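## Task

Place plate C16 in nest N1, plate C51 in nest N2 and plate C15 in nest N3. Each plate has to lie level within its nest's locators, turned so that its well A1 sits at the nest corner labelled A1. The plates must stay there on their own, without the gripper holding them. Finish by opening the gripper and moving it away.

## Robot and tools

ROBOT. There is a single four-axis arm: a vertical lift, a shoulder, an elbow and a wrist yaw, ending in a two-finger gripper that always stays level and cannot tilt. The fingers point along the gripper's +x axis and close along its y axis. The commanded point, end_effector_position, is midway between the two rubber pads, about 2 to 3 cm behind the fingertips.

SCENE. The nests form an arc around the robot. Seen from above and going clockwise, they are N1, N2, OUT and N3. OUT starts empty and can be used as a spare spot. Plates can only be told apart by their ID labels. A plate's well A1 is at its cut-off corner, and each nest has one corner labelled A1. A loose object may occasionally be nudged by an outside push.

FRAMES. The state line reports end_effector_position in metres and end_effector_quat_wxyz, both in the scene frame. Its origin is on the table top directly under the arm's base, +z points up, and +y lies to the left when facing along +x. The reported position can be slightly wrong, more so at long reach. Joint positions lists lift (m, 0.000 to 0.550), shoulder (rad, -2.000 to 2.000), elbow (rad, -2.800 to 2.800), wrist yaw (rad, -12.566 to 12.566), and then the pad gap in metres. If the elbow gets within 0.4 rad of 0, the arm may fold and fault.

ROW FORMAT. Every motion uses one list of five numbers, each in [-1, 1]: dx, dy, dz, rz, opening. The first four are offsets, not a pose. They are given in the gripper's own axes and measured from the gripper pose in the most recent result that shows it. Before any such result exists in the scene, and for a second or later call within the same reply, they are measured from wherever the robot is when the action begins. A value of 1.0 equals 0.6 m or 180 degrees. Positive rz turns the gripper about its z axis from +x toward +y. Opening is absolute: +1 is fully open (0.140 m), and -1 is closed, which still leaves a 0.066 m gap. Going from open to closed takes at least about 0.6 s. Offsets are counted from the measured hand, so repeating a small push into something rigid does not press harder, but into something that yields it goes deeper. All-zero offsets are not a pause: they drive the hand back to the reference pose.

execute_actions. actions is a list holding at most one item. An empty list just returns the state plus pictures. An action is {"rows": [[row], ...], "steps": n}, with 1 to 15 rows and n from 6 to 15 (default 15). Each step lasts 1/30 s, and the last row repeats if there are fewer rows than steps. Each row is measured from the same reference, not from the previous row. A wait is {"steps": n} with n up to 300, counted from the last result, including time you spend replying. Set "pictures": true to get images along with an action. A refused call sends nothing. Each step, the command is clipped to within 70 mm and 16 degrees of the measured pose. After an action, the arm only reaches the last clipped pose, so check the result and send the rest. A result is taken 6 steps before the action ends, and those steps run afterwards while you reply. The simulation keeps running between calls. The Hand target line shows the pose currently being driven toward.

move. target is one row in the same format, with the same offset rules. speed is in m/s, from 0.002 to 0.5 (default 0.25), and turning is capped at twice that value in rad/s. The hand follows a straight path lasting 0.5 to 10 s and does not steer around obstacles. It can lag, drift off the path or exceed the speed, especially with the arm stretched out. The opening is applied when the path starts. The result adds a move: line with the outcome (done, off_target, moving, held, fault), any limits (paced means the pose was clipped; held means some steps were blocked, after which the hand may surge), and the distance to the target.

wait. seconds is from 0 to 10. Nothing new is commanded, but fingers still in motion keep moving.

zoom_image. camera is one of cam_head_left, cam_head_right, cam_high, cam_low (each 672x504) or cam_wrist (616x616). region is [x0, y0, x1, y1] in pixels from the top-left, at most 504 by 504.

finished_scene. Pass the current scene's number. It ends the scene for good and reports whether the goal was met. Replying without any tool call ends everything.

GRIPPING. grip_measured shows the finger opening on the command scale, and it can be off by about 1 mm. To hold a plate, command about 0.04 below grip_measured; a smaller margin gives a lighter grip. Each pad pushes with up to about 18 N, more if it closes quickly.

WARNINGS. A pose unreachable line or HELD marks steps where the clearance check altered or blocked the command. If a joint exceeds its load limit (lift 57 N, shoulder 8.55 N m, elbow 4.27 N m, wrist yaw 1.42 N m, with the carried plate counting), the arm halts for 10 s and drops the rest of the call. Holding a load heats the motors. MOTOR HOT appears at 85 °C, and at 100 °C the brakes lock (OVER-TEMPERATURE FAULT) until they cool. Heat carries over into the next scene. Setting a plate down from a few millimetres is fine, but longer falls fail. Avoid knocking anything off the table, hitting hard at speed, and aiming far past a contact point. Before finishing, make sure every plate rests on its own, then open the gripper and pull it away.

Each tool is called after "Emit:" by a JSON object that holds its "name" and its "arguments", one argument or row to a line.

## Session

I'll start by looking at the scene.

Emit:
{"name": "execute_actions", "arguments": {
  "actions": []
}}

Scene clock: 0.00 s of 12600.00 s.
end_effector_position=(+0.4443, -0.2832, +0.2392) grip_measured=+0.99 end_effector_quat_wxyz=(+0.936, +0.000, +0.000, +0.352)
Joint positions: [ 0.234 -0.553  1.809 -0.537  0.14 ]
Hand target: +0.444, -0.283, +0.239; +0.936, +0.000, +0.000, +0.352

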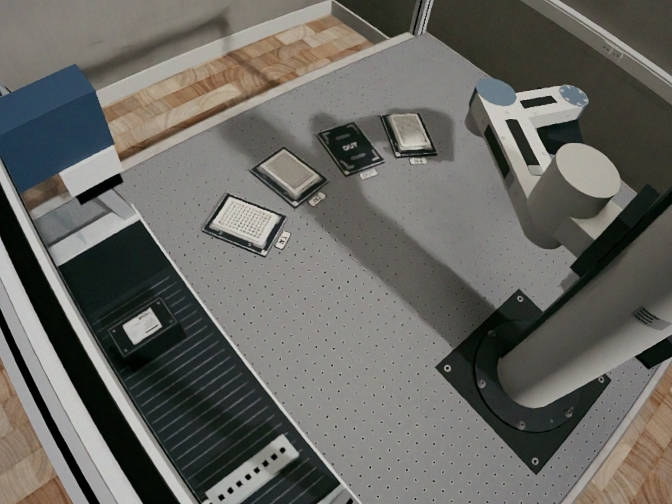

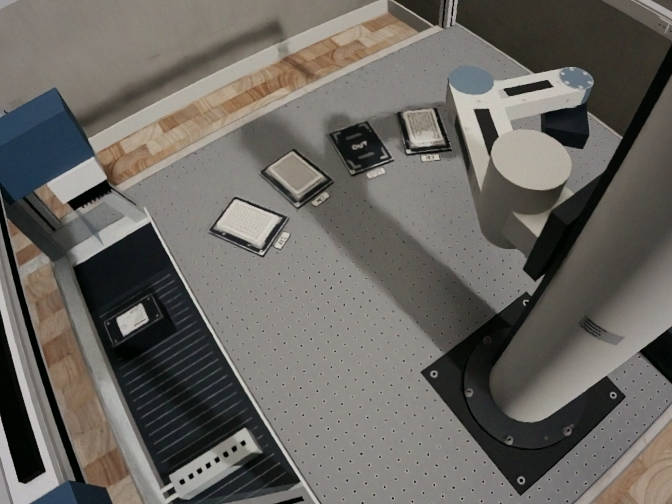

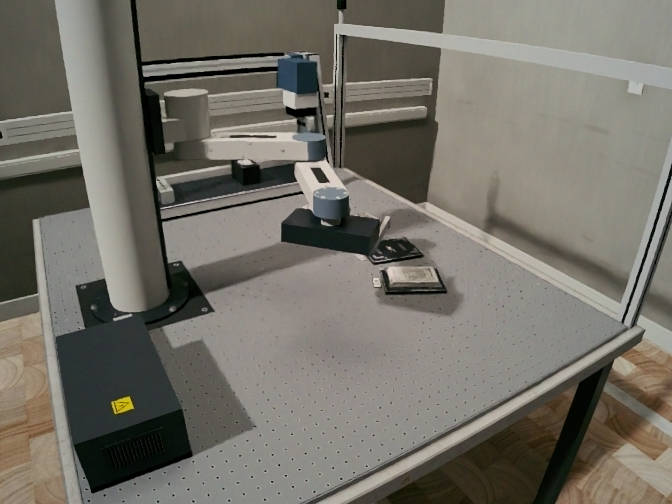

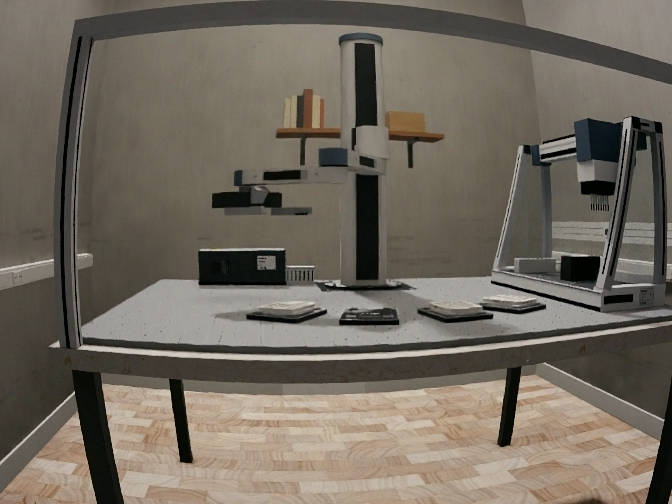

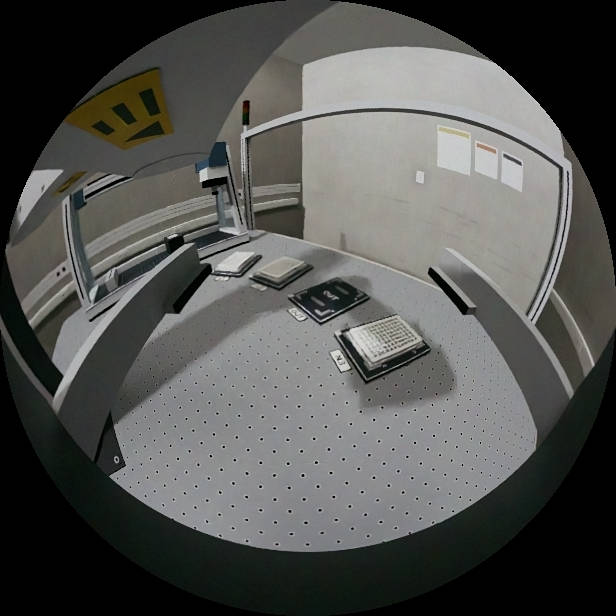

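Emit:
{"name": "zoom_image", "arguments": {
  "camera": "cam_head_left",
  "region": [190, 100, 450, 270]
}}

Emit:
{"name": "zoom_image", "arguments": {
  "camera": "cam_low",
  "region": [230, 280, 560, 340]
}}

Emit:
{"name": "zoom_image", "arguments": {
  "camera": "cam_wrist",
  "region": [200, 240, 450, 400]
}}

Region (190, 100, 450, 270) of cam_head_left's 672x504 image, scaled by 1.938, with more detail than that image has; it fills the top 330 rows of this view, and the rest is white.

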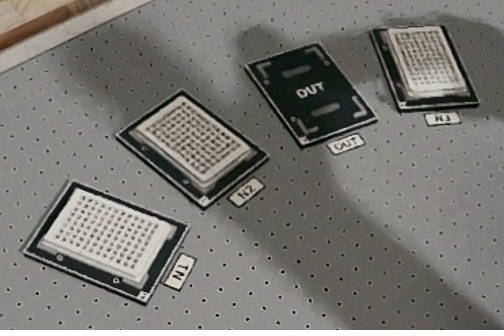

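Region (230, 280, 560, 340) of cam_low's 672x504 image, scaled by 1.527, with more detail than that image has; it fills the top 92 rows of this view, and the rest is white.

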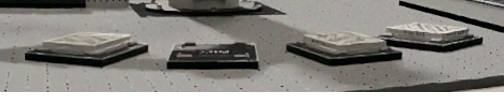

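Region (200, 240, 450, 400) of cam_wrist's 616x616 image, scaled by 2.016, with more detail than that image has; it fills the top 323 rows of this view, and the rest is white.

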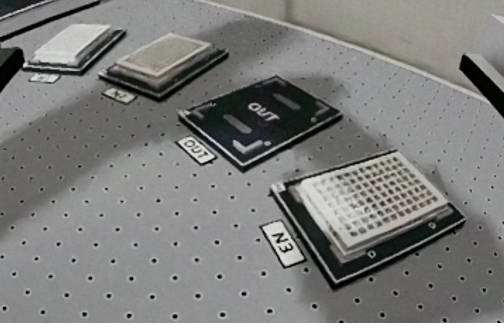

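Emit:
{"name": "zoom_image", "arguments": {
  "camera": "cam_low",
  "region": [240, 290, 340, 335]
}}

Emit:
{"name": "zoom_image", "arguments": {
  "camera": "cam_low",
  "region": [410, 285, 550, 330]
}}

Emit:
{"name": "zoom_image", "arguments": {
  "camera": "cam_wrist",
  "region": [320, 300, 440, 390]
}}

Emit:
{"name": "zoom_image", "arguments": {
  "camera": "cam_head_left",
  "region": [195, 185, 300, 265]
}}

Emit:
{"name": "zoom_image", "arguments": {
  "camera": "cam_head_left",
  "region": [245, 140, 335, 215]
}}

Emit:
{"name": "zoom_image", "arguments": {
  "camera": "cam_head_left",
  "region": [310, 105, 445, 185]
}}

Region (240, 290, 340, 335) of cam_low's 672x504 image, scaled by 5.040, with more detail than that image has; it fills the top 227 rows of this view, and the rest is white.

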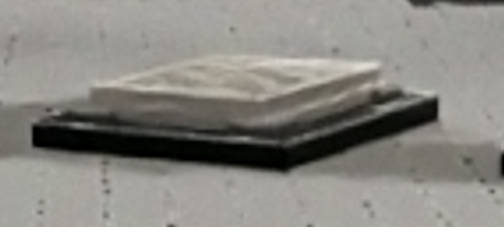

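Region (410, 285, 550, 330) of cam_low's 672x504 image, scaled by 3.600, with more detail than that image has; it fills the top 162 rows of this view, and the rest is white.

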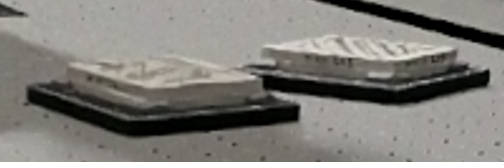

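Region (320, 300, 440, 390) of cam_wrist's 616x616 image, scaled by 4.200, with more detail than that image has; it fills the top 378 rows of this view, and the rest is white.

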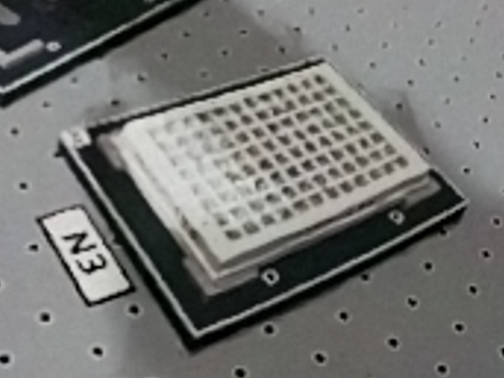

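Region (195, 185, 300, 265) of cam_head_left's 672x504 image, scaled by 4.800, with more detail than that image has; it fills the top 384 rows of this view, and the rest is white.

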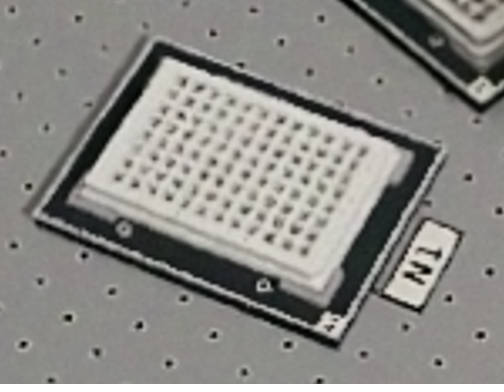

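Region (245, 140, 335, 215) of cam_head_left's 672x504 image, scaled by 5.600, with more detail than that image has.

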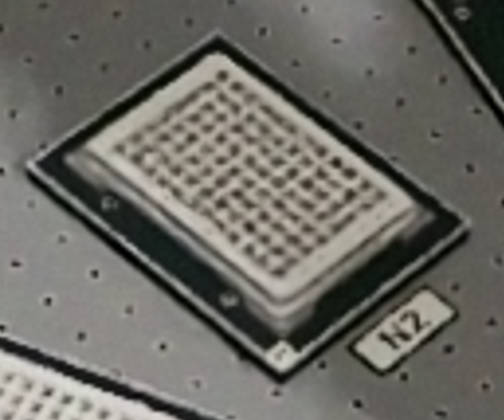

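Region (310, 105, 445, 185) of cam_head_left's 672x504 image, scaled by 3.733, with more detail than that image has; it fills the top 299 rows of this view, and the rest is white.

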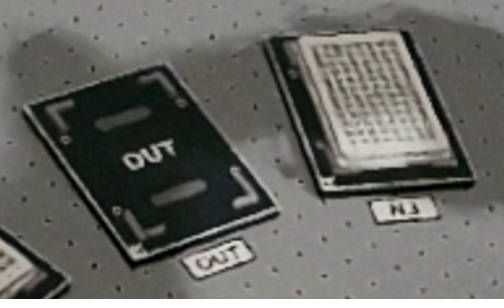

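Emit:
{"name": "zoom_image", "arguments": {
  "camera": "cam_low",
  "region": [475, 288, 550, 318]
}}

Emit:
{"name": "zoom_image", "arguments": {
  "camera": "cam_low",
  "region": [415, 295, 500, 325]
}}

Emit:
{"name": "zoom_image", "arguments": {
  "camera": "cam_wrist",
  "region": [205, 245, 320, 300]
}}

Emit:
{"name": "zoom_image", "arguments": {
  "camera": "cam_high",
  "region": [360, 230, 460, 305]
}}

Emit:
{"name": "zoom_image", "arguments": {
  "camera": "cam_head_right",
  "region": [385, 100, 465, 170]
}}

Region (475, 288, 550, 318) of cam_low's 672x504 image, scaled by 6.720, with more detail than that image has; it fills the top 202 rows of this view, and the rest is white.

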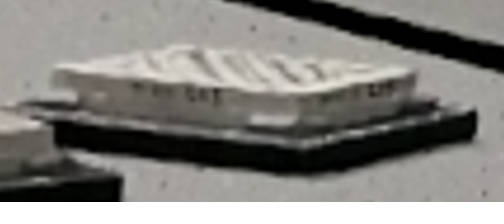

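Region (415, 295, 500, 325) of cam_low's 672x504 image, scaled by 5.929, with more detail than that image has; it fills the top 178 rows of this view, and the rest is white.

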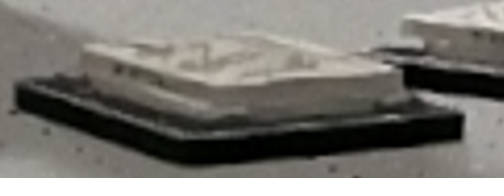

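Region (205, 245, 320, 300) of cam_wrist's 616x616 image, scaled by 4.383, with more detail than that image has; it fills the top 241 rows of this view, and the rest is white.

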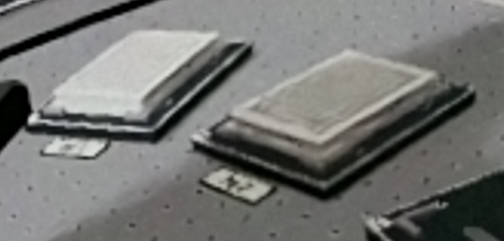

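Region (360, 230, 460, 305) of cam_high's 672x504 image, scaled by 5.040, with more detail than that image has; it fills the top 378 rows of this view, and the rest is white.

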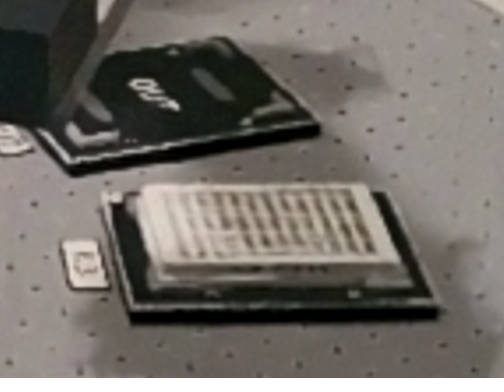

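Region (385, 100, 465, 170) of cam_head_right's 672x504 image, scaled by 6.300, with more detail than that image has; it fills the top 441 rows of this view, and the rest is white.

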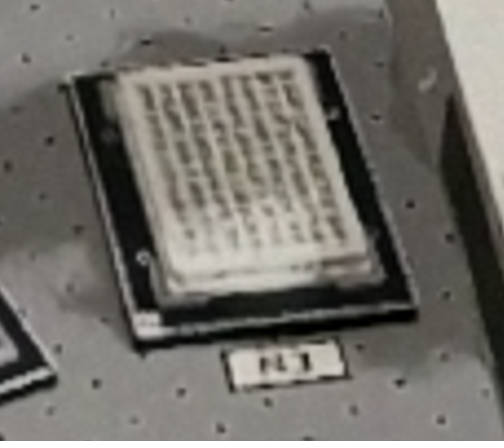

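Emit:
{"name": "zoom_image", "arguments": {
  "camera": "cam_head_left",
  "region": [270, 140, 530, 400]
}}

Emit:
{"name": "zoom_image", "arguments": {
  "camera": "cam_head_left",
  "region": [420, 270, 640, 490]
}}

Region (270, 140, 530, 400) of cam_head_left's 672x504 image, scaled by 1.938, with more detail than that image has.

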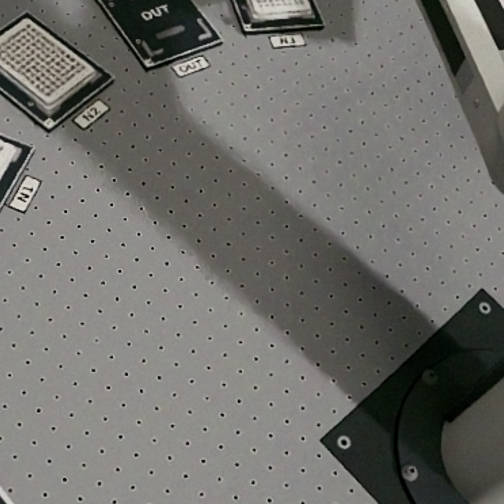

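Region (420, 270, 640, 490) of cam_head_left's 672x504 image, scaled by 2.291, with more detail than that image has.

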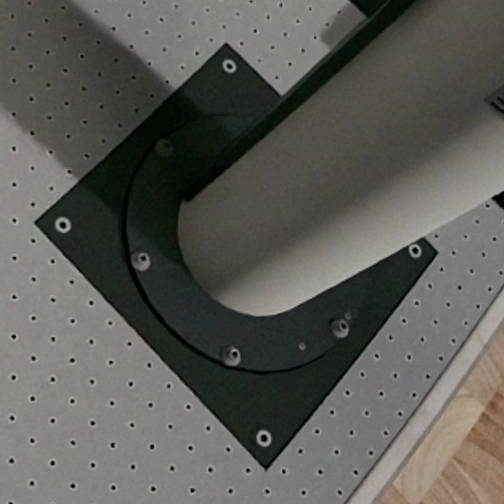

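Emit:
{"name": "move", "arguments": {
  "target": [0, 0, -0.28, -0.11, 1],
  "speed": 0.3
}}

Scene clock: 5.43 s of 12600.00 s.
end_effector_position=(+0.4443, -0.2832, +0.0712) grip_measured=+0.99 end_effector_quat_wxyz=(+0.983, +0.000, +0.000, +0.186)
Joint positions: [ 0.066 -0.453  1.534 -0.708  0.14 ]
Hand target: +0.444, -0.283, +0.071; +0.983, +0.000, +0.000, +0.186
Off the commanded pose: 0.000 m, 0 deg.
Kept back: nothing.
After step 90, 1.40 s passed at rest.
move: done

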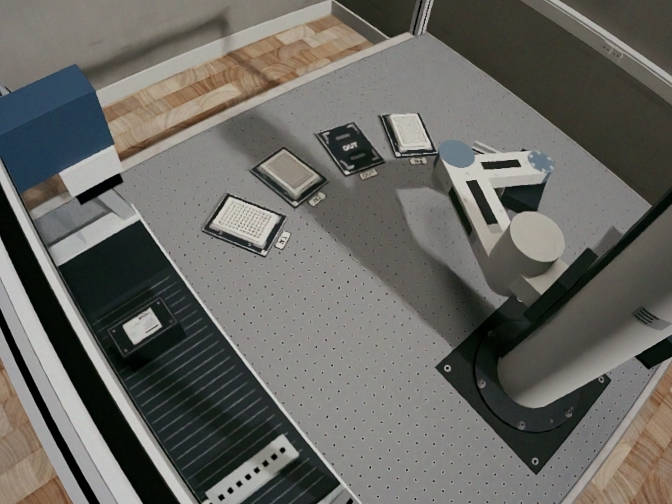

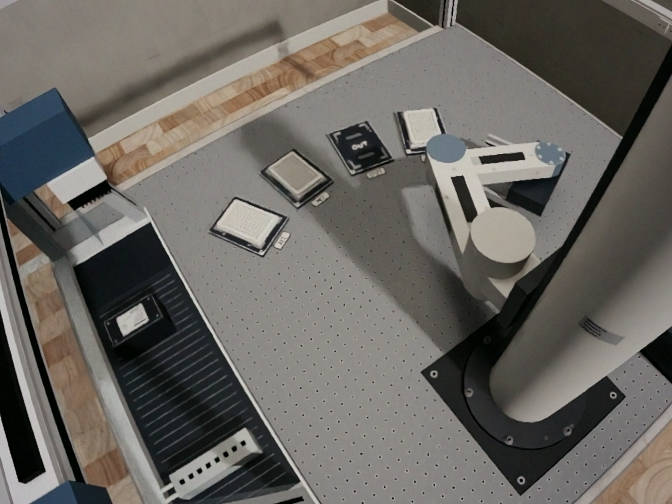

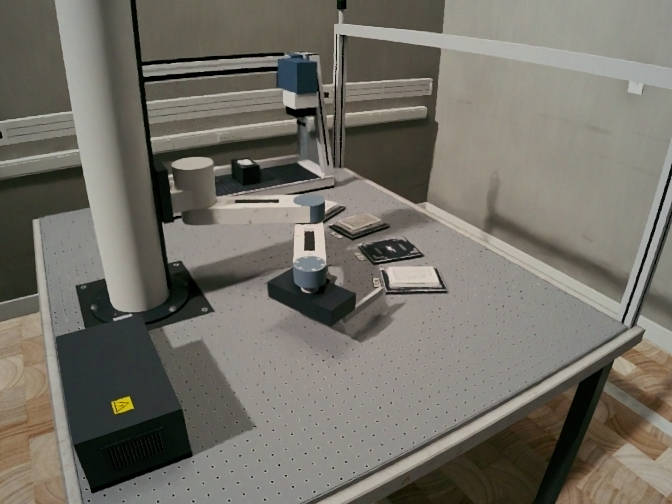

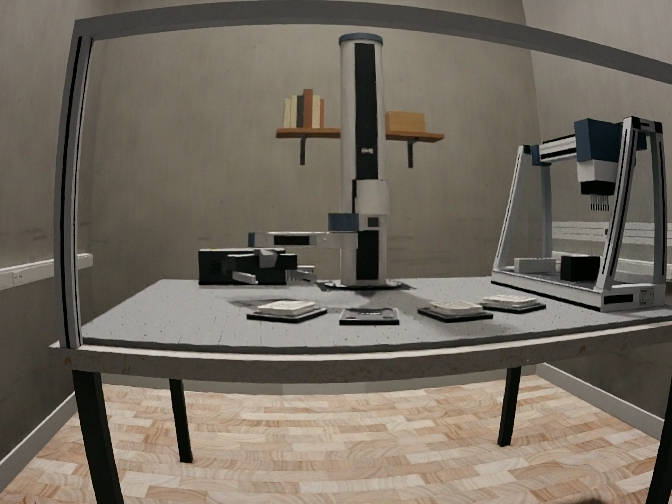

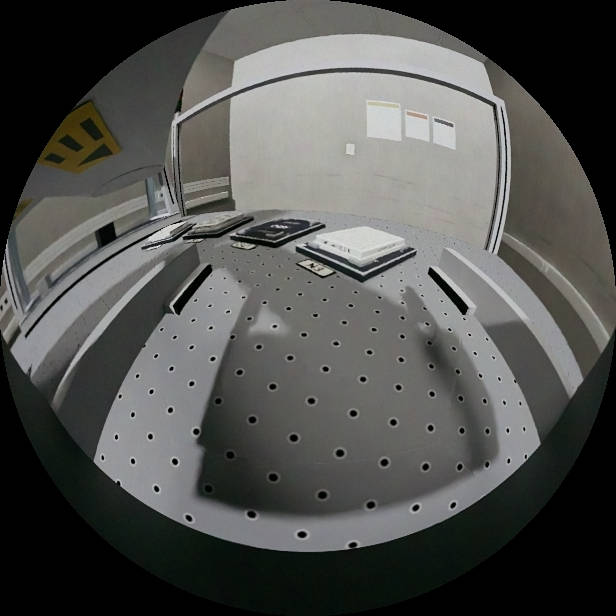

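Emit:
{"name": "zoom_image", "arguments": {
  "camera": "cam_wrist",
  "region": [290, 215, 425, 290]
}}

Emit:
{"name": "zoom_image", "arguments": {
  "camera": "cam_wrist",
  "region": [135, 200, 270, 260]
}}

Emit:
{"name": "zoom_image", "arguments": {
  "camera": "cam_high",
  "region": [320, 200, 460, 305]
}}

Region (290, 215, 425, 290) of cam_wrist's 616x616 image, scaled by 3.733, with more detail than that image has.

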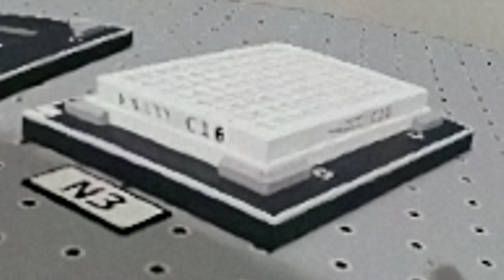

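Region (135, 200, 270, 260) of cam_wrist's 616x616 image, scaled by 3.733, with more detail than that image has.

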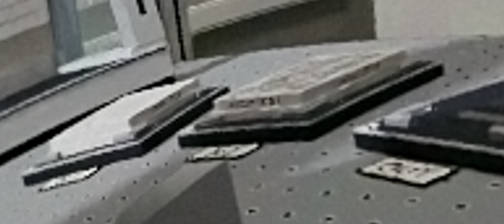

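Region (320, 200, 460, 305) of cam_high's 672x504 image, scaled by 3.600, with more detail than that image has; it fills the top 378 rows of this view, and the rest is white.

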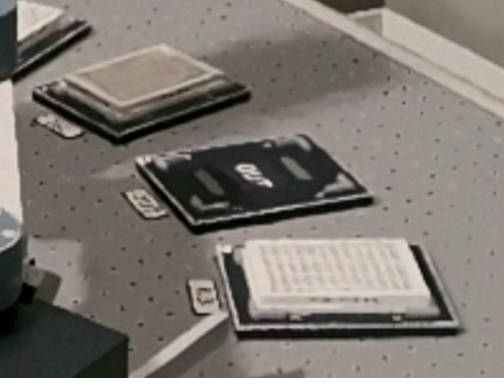

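Emit:
{"name": "zoom_image", "arguments": {
  "camera": "cam_wrist",
  "region": [160, 220, 500, 560]
}}

Region (160, 220, 500, 560) of cam_wrist's 616x616 image, scaled by 1.482, with more detail than that image has.

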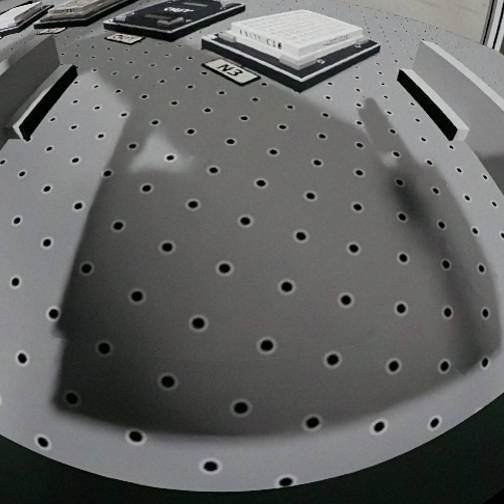

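Emit:
{"name": "move", "arguments": {
  "target": [0.302, -0.032, 0, -0.269, 1],
  "speed": 0.4
}}

Scene clock: 10.90 s of 12600.00 s.
end_effector_position=(+0.6202, -0.2347, +0.0712) grip_measured=+0.99 end_effector_quat_wxyz=(+0.972, +0.000, +0.000, -0.233)
Joint positions: [ 0.066  0.231  1.541 -2.243  0.14 ]
Hand target: +0.620, -0.235, +0.071; +0.972, +0.000, +0.000, -0.234
Off the commanded pose: 0.000 m, 0 deg.
Kept back: nothing.
After step 90, 1.00 s passed at rest.
move: done

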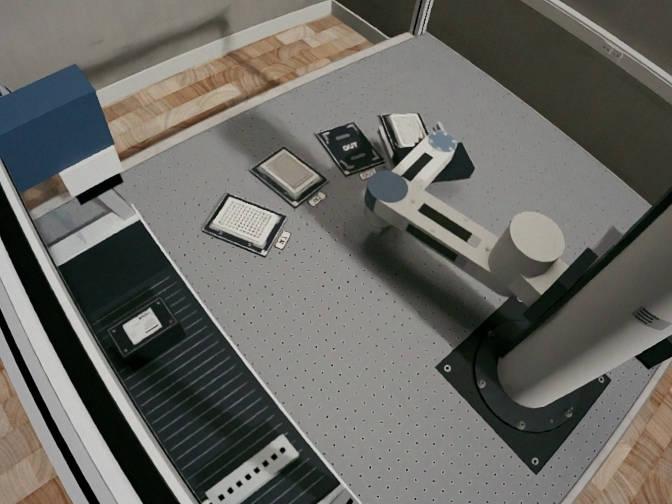

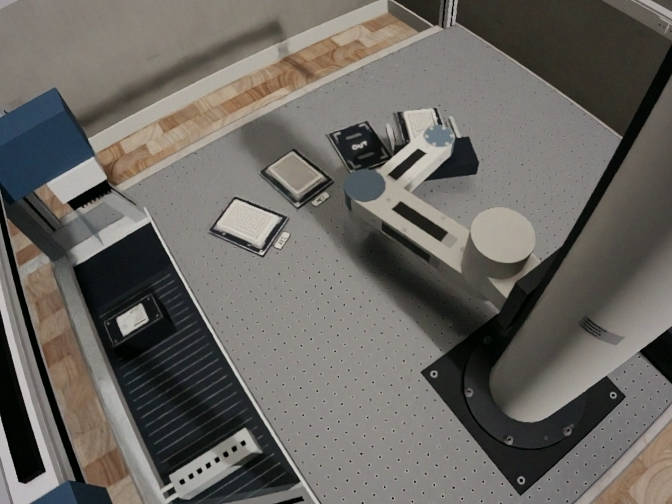

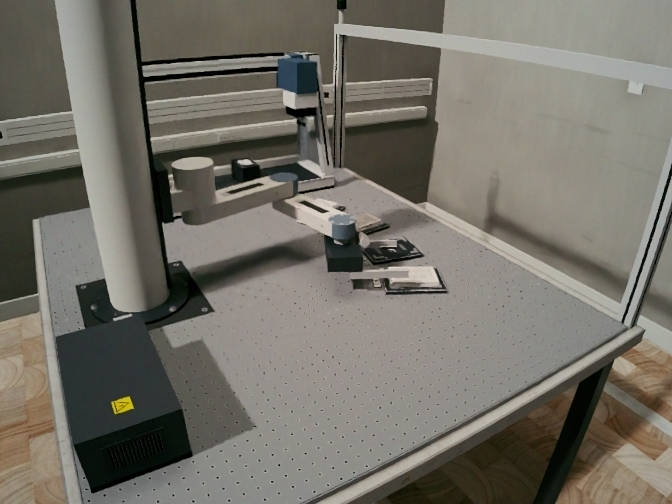

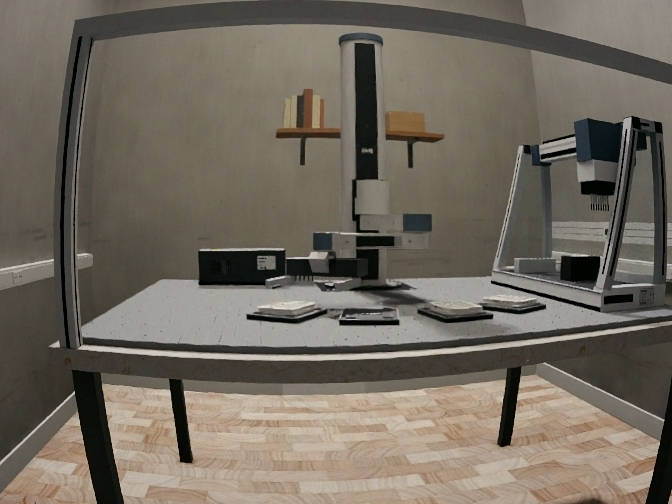

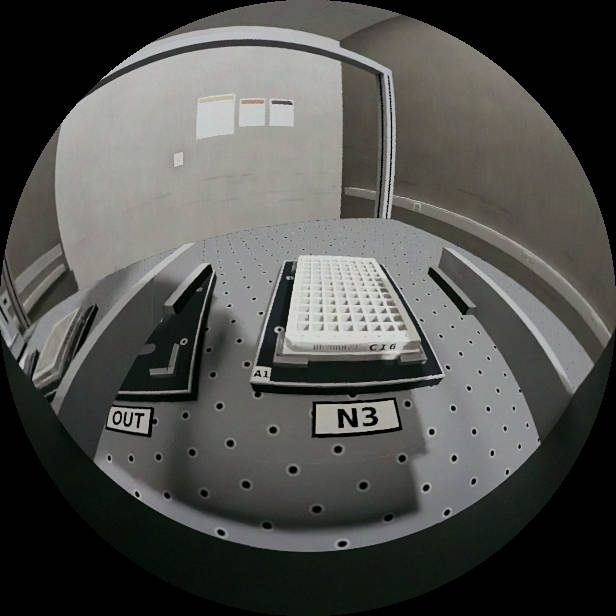

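Emit:
{"name": "zoom_image", "arguments": {
  "camera": "cam_wrist",
  "region": [150, 230, 490, 450]
}}

Emit:
{"name": "zoom_image", "arguments": {
  "camera": "cam_wrist",
  "region": [240, 245, 460, 400]
}}

Region (150, 230, 490, 450) of cam_wrist's 616x616 image, scaled by 1.482, with more detail than that image has; it fills the top 326 rows of this view, and the rest is white.

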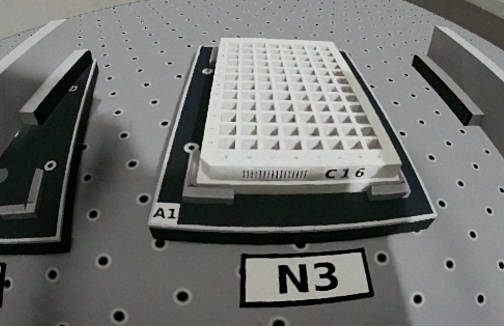

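Region (240, 245, 460, 400) of cam_wrist's 616x616 image, scaled by 2.291, with more detail than that image has; it fills the top 355 rows of this view, and the rest is white.

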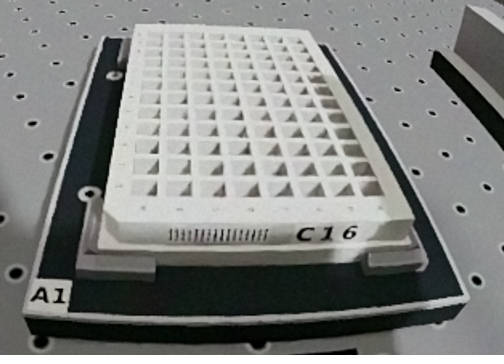

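Emit:
{"name": "move", "arguments": {
  "target": [-0.3775, 0.7218, 0, 0.3167, 1],
  "speed": 0.5
}}

Scene clock: 15.00 s of 12600.00 s.
end_effector_position=(+0.6148, +0.2540, +0.0712) grip_measured=+0.99 end_effector_quat_wxyz=(+0.966, +0.000, +0.000, +0.259)
Joint positions: [ 0.066  1.235  1.566 -2.277  0.14 ]
Hand target: +0.615, +0.254, +0.071; +0.966, +0.000, +0.000, +0.259
Off the commanded pose: 0.000 m, 0 deg.
Kept back: nothing.
move: done; limits=paced

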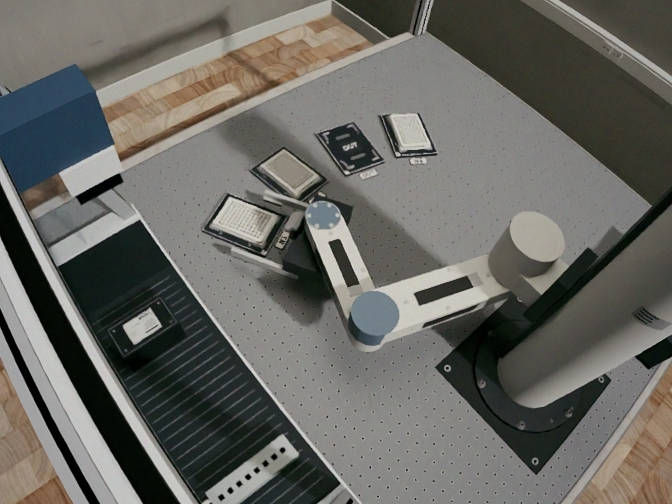

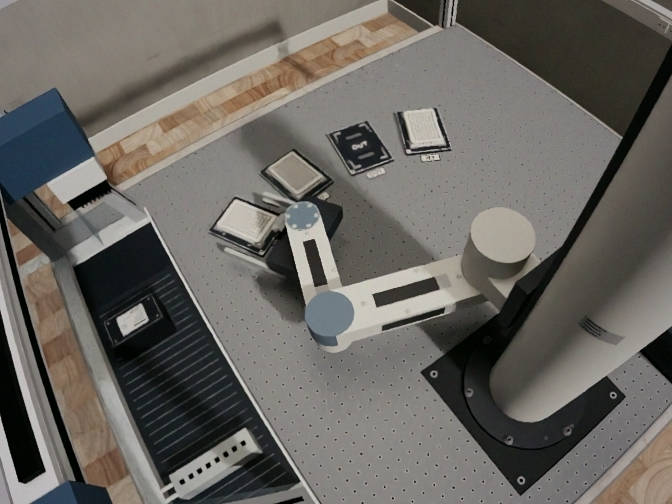

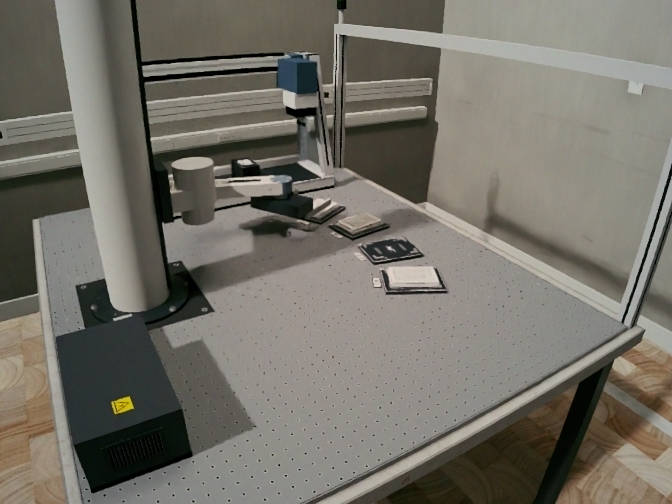

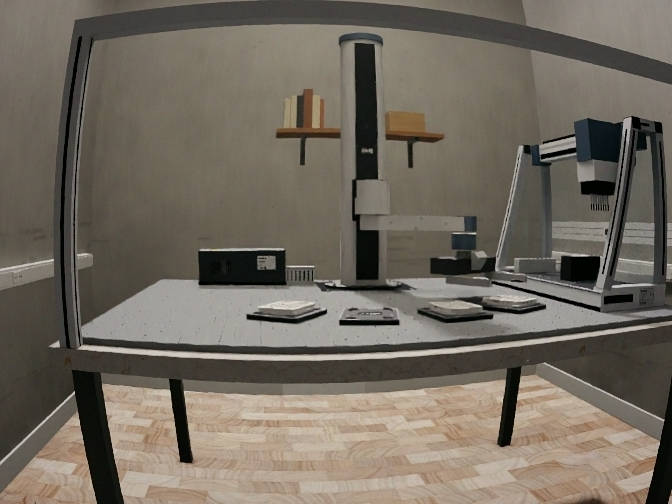

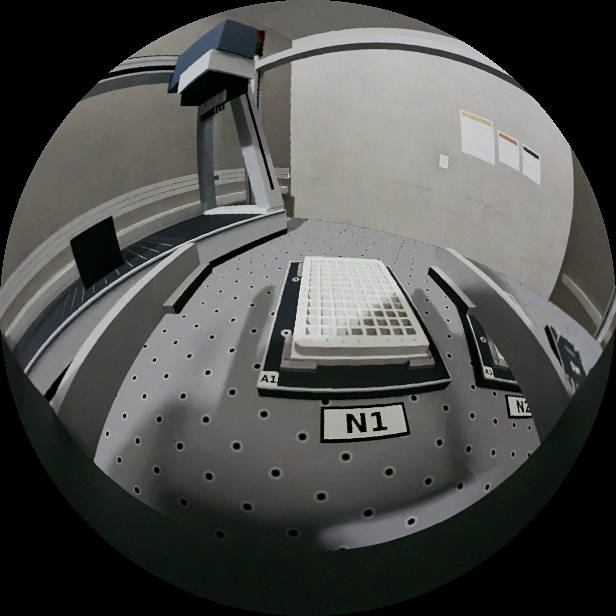

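Emit:
{"name": "zoom_image", "arguments": {
  "camera": "cam_wrist",
  "region": [245, 245, 465, 405]
}}

Region (245, 245, 465, 405) of cam_wrist's 616x616 image, scaled by 2.291, with more detail than that image has; it fills the top 367 rows of this view, and the rest is white.

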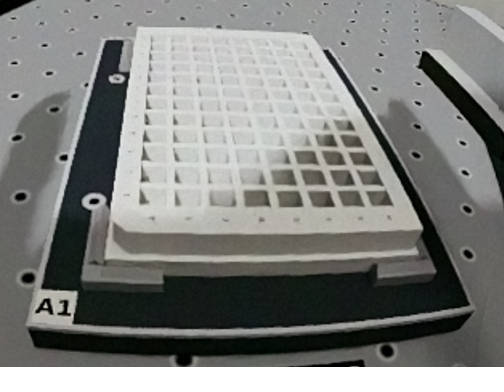

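Emit:
{"name": "zoom_image", "arguments": {
  "camera": "cam_wrist",
  "region": [270, 315, 360, 385]
}}

Emit:
{"name": "zoom_image", "arguments": {
  "camera": "cam_wrist",
  "region": [285, 248, 405, 290]
}}

Emit:
{"name": "zoom_image", "arguments": {
  "camera": "cam_head_left",
  "region": [195, 140, 345, 290]
}}

Region (270, 315, 360, 385) of cam_wrist's 616x616 image, scaled by 5.600, with more detail than that image has.

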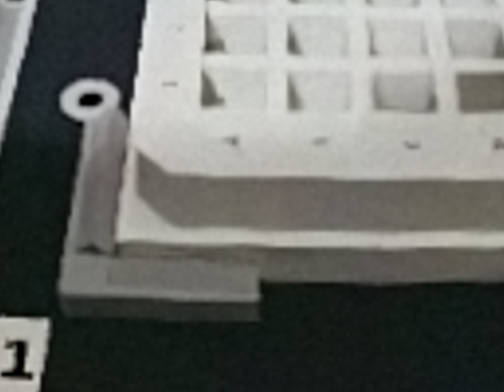

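Region (285, 248, 405, 290) of cam_wrist's 616x616 image, scaled by 4.200, with more detail than that image has; it fills the top 176 rows of this view, and the rest is white.

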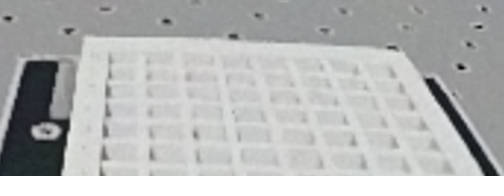

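Region (195, 140, 345, 290) of cam_head_left's 672x504 image, scaled by 3.360, with more detail than that image has.

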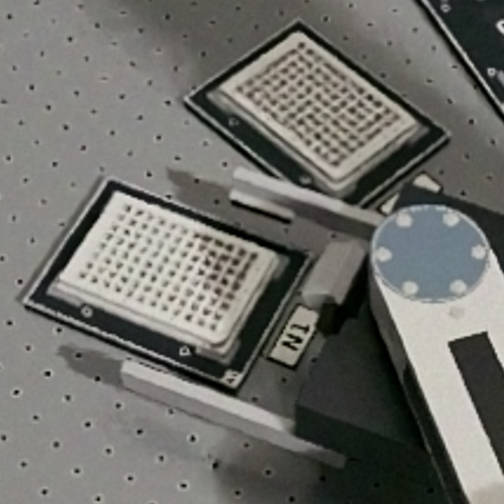

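Emit:
{"name": "move", "arguments": {
  "target": [0.085, -0.04, -0.05, 0, 1],
  "speed": 0.2
}}

Scene clock: 17.20 s of 12600.00 s.
end_effector_position=(+0.6710, +0.2586, +0.0411) grip_measured=+0.99 end_effector_quat_wxyz=(+0.966, +0.000, +0.000, +0.259)
Joint positions: [ 0.036  1.044  1.873 -2.394  0.14 ]
Hand target: +0.671, +0.259, +0.041; +0.966, +0.000, +0.000, +0.259
Off the commanded pose: 0.000 m, 0 deg.
Kept back: nothing.
move: done

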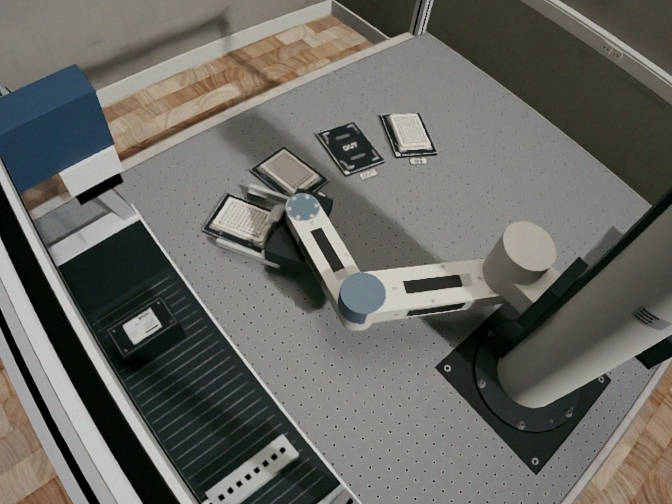

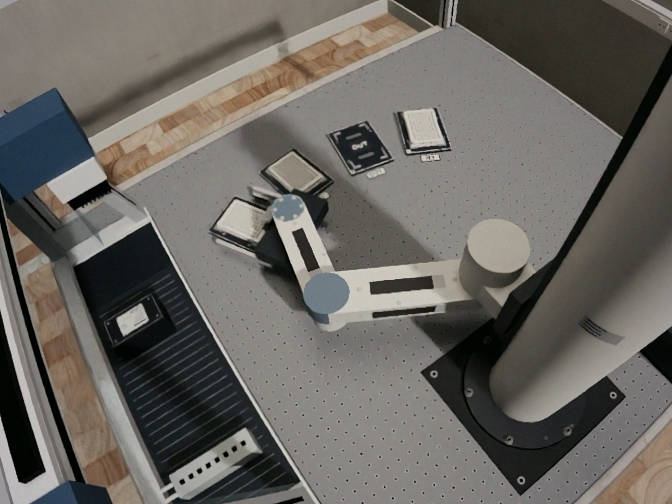

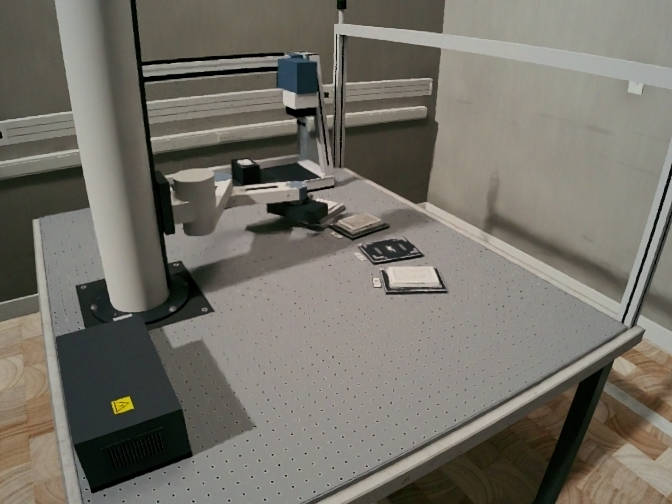

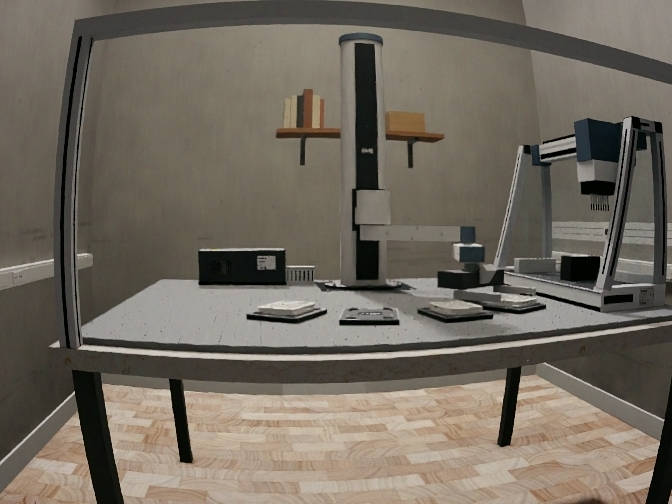

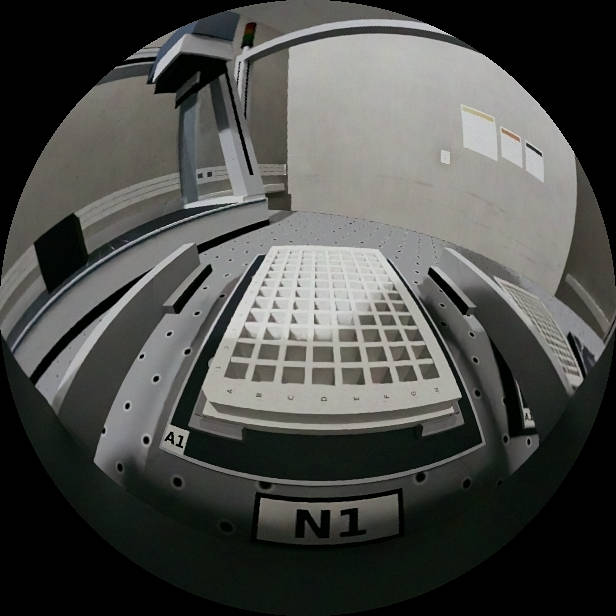

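Emit:
{"name": "zoom_image", "arguments": {
  "camera": "cam_wrist",
  "region": [140, 230, 510, 500]
}}

Emit:
{"name": "zoom_image", "arguments": {
  "camera": "cam_low",
  "region": [410, 255, 560, 330]
}}

Region (140, 230, 510, 500) of cam_wrist's 616x616 image, scaled by 1.362, with more detail than that image has; it fills the top 368 rows of this view, and the rest is white.

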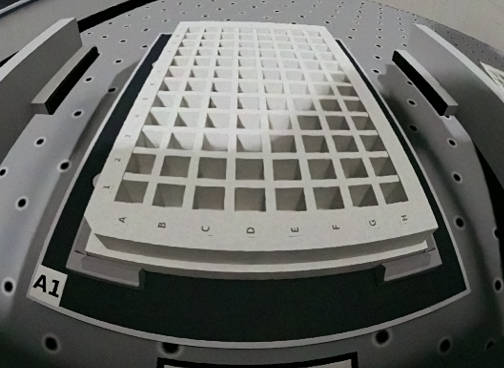

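Region (410, 255, 560, 330) of cam_low's 672x504 image, scaled by 3.360, with more detail than that image has.

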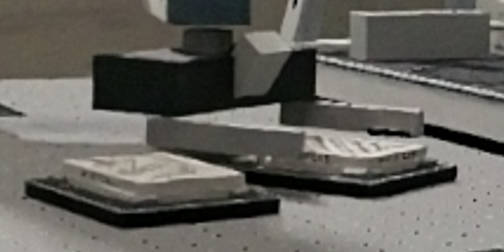

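Emit:
{"name": "move", "arguments": {
  "target": [0, -0.003, -0.026, 0, 0.19],
  "speed": 0.05
}}

Scene clock: 19.63 s of 12600.00 s.
end_effector_position=(+0.6718, +0.2572, +0.0269) grip_measured=+0.19 end_effector_quat_wxyz=(+0.966, +0.000, +0.000, +0.259)
Joint positions: [ 0.022  1.04   1.873 -2.39   0.11 ]
Hand target: +0.672, +0.257, +0.026; +0.966, +0.000, +0.000, +0.259
Off the commanded pose: 0.001 m, 0 deg.
Kept back: nothing.
move: done

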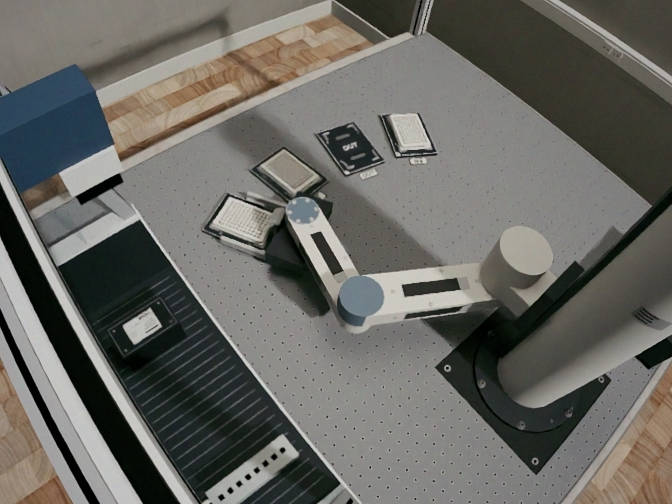

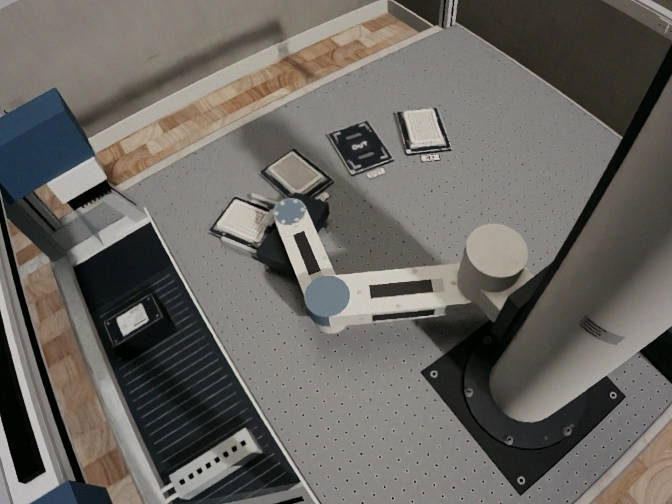

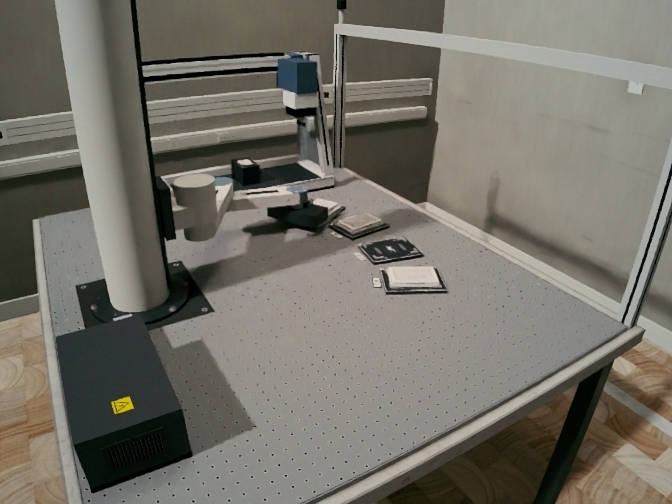

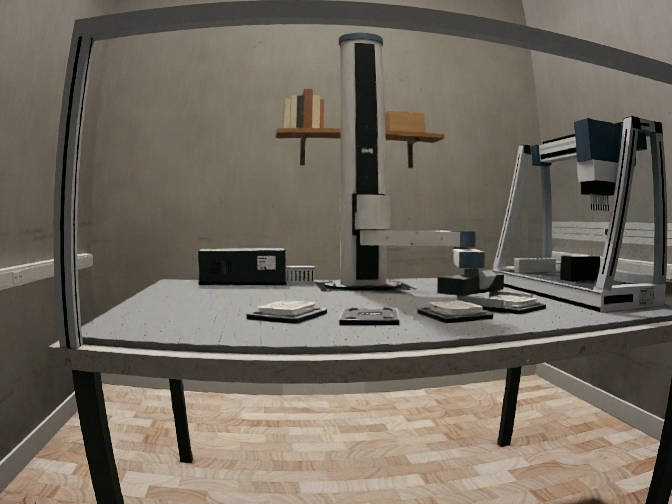

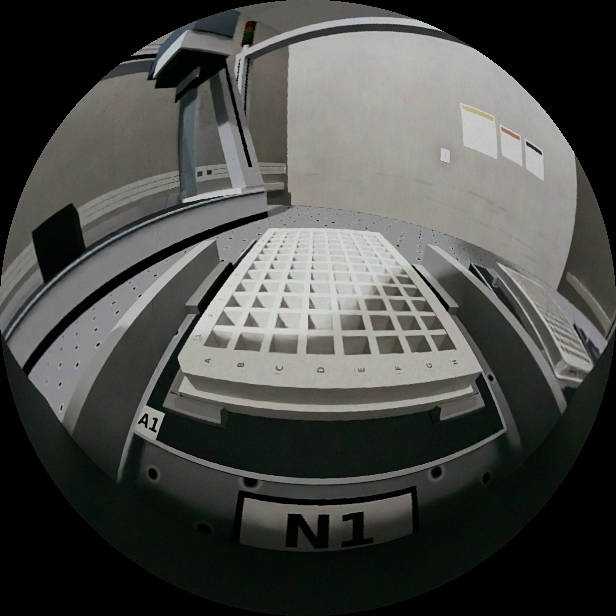

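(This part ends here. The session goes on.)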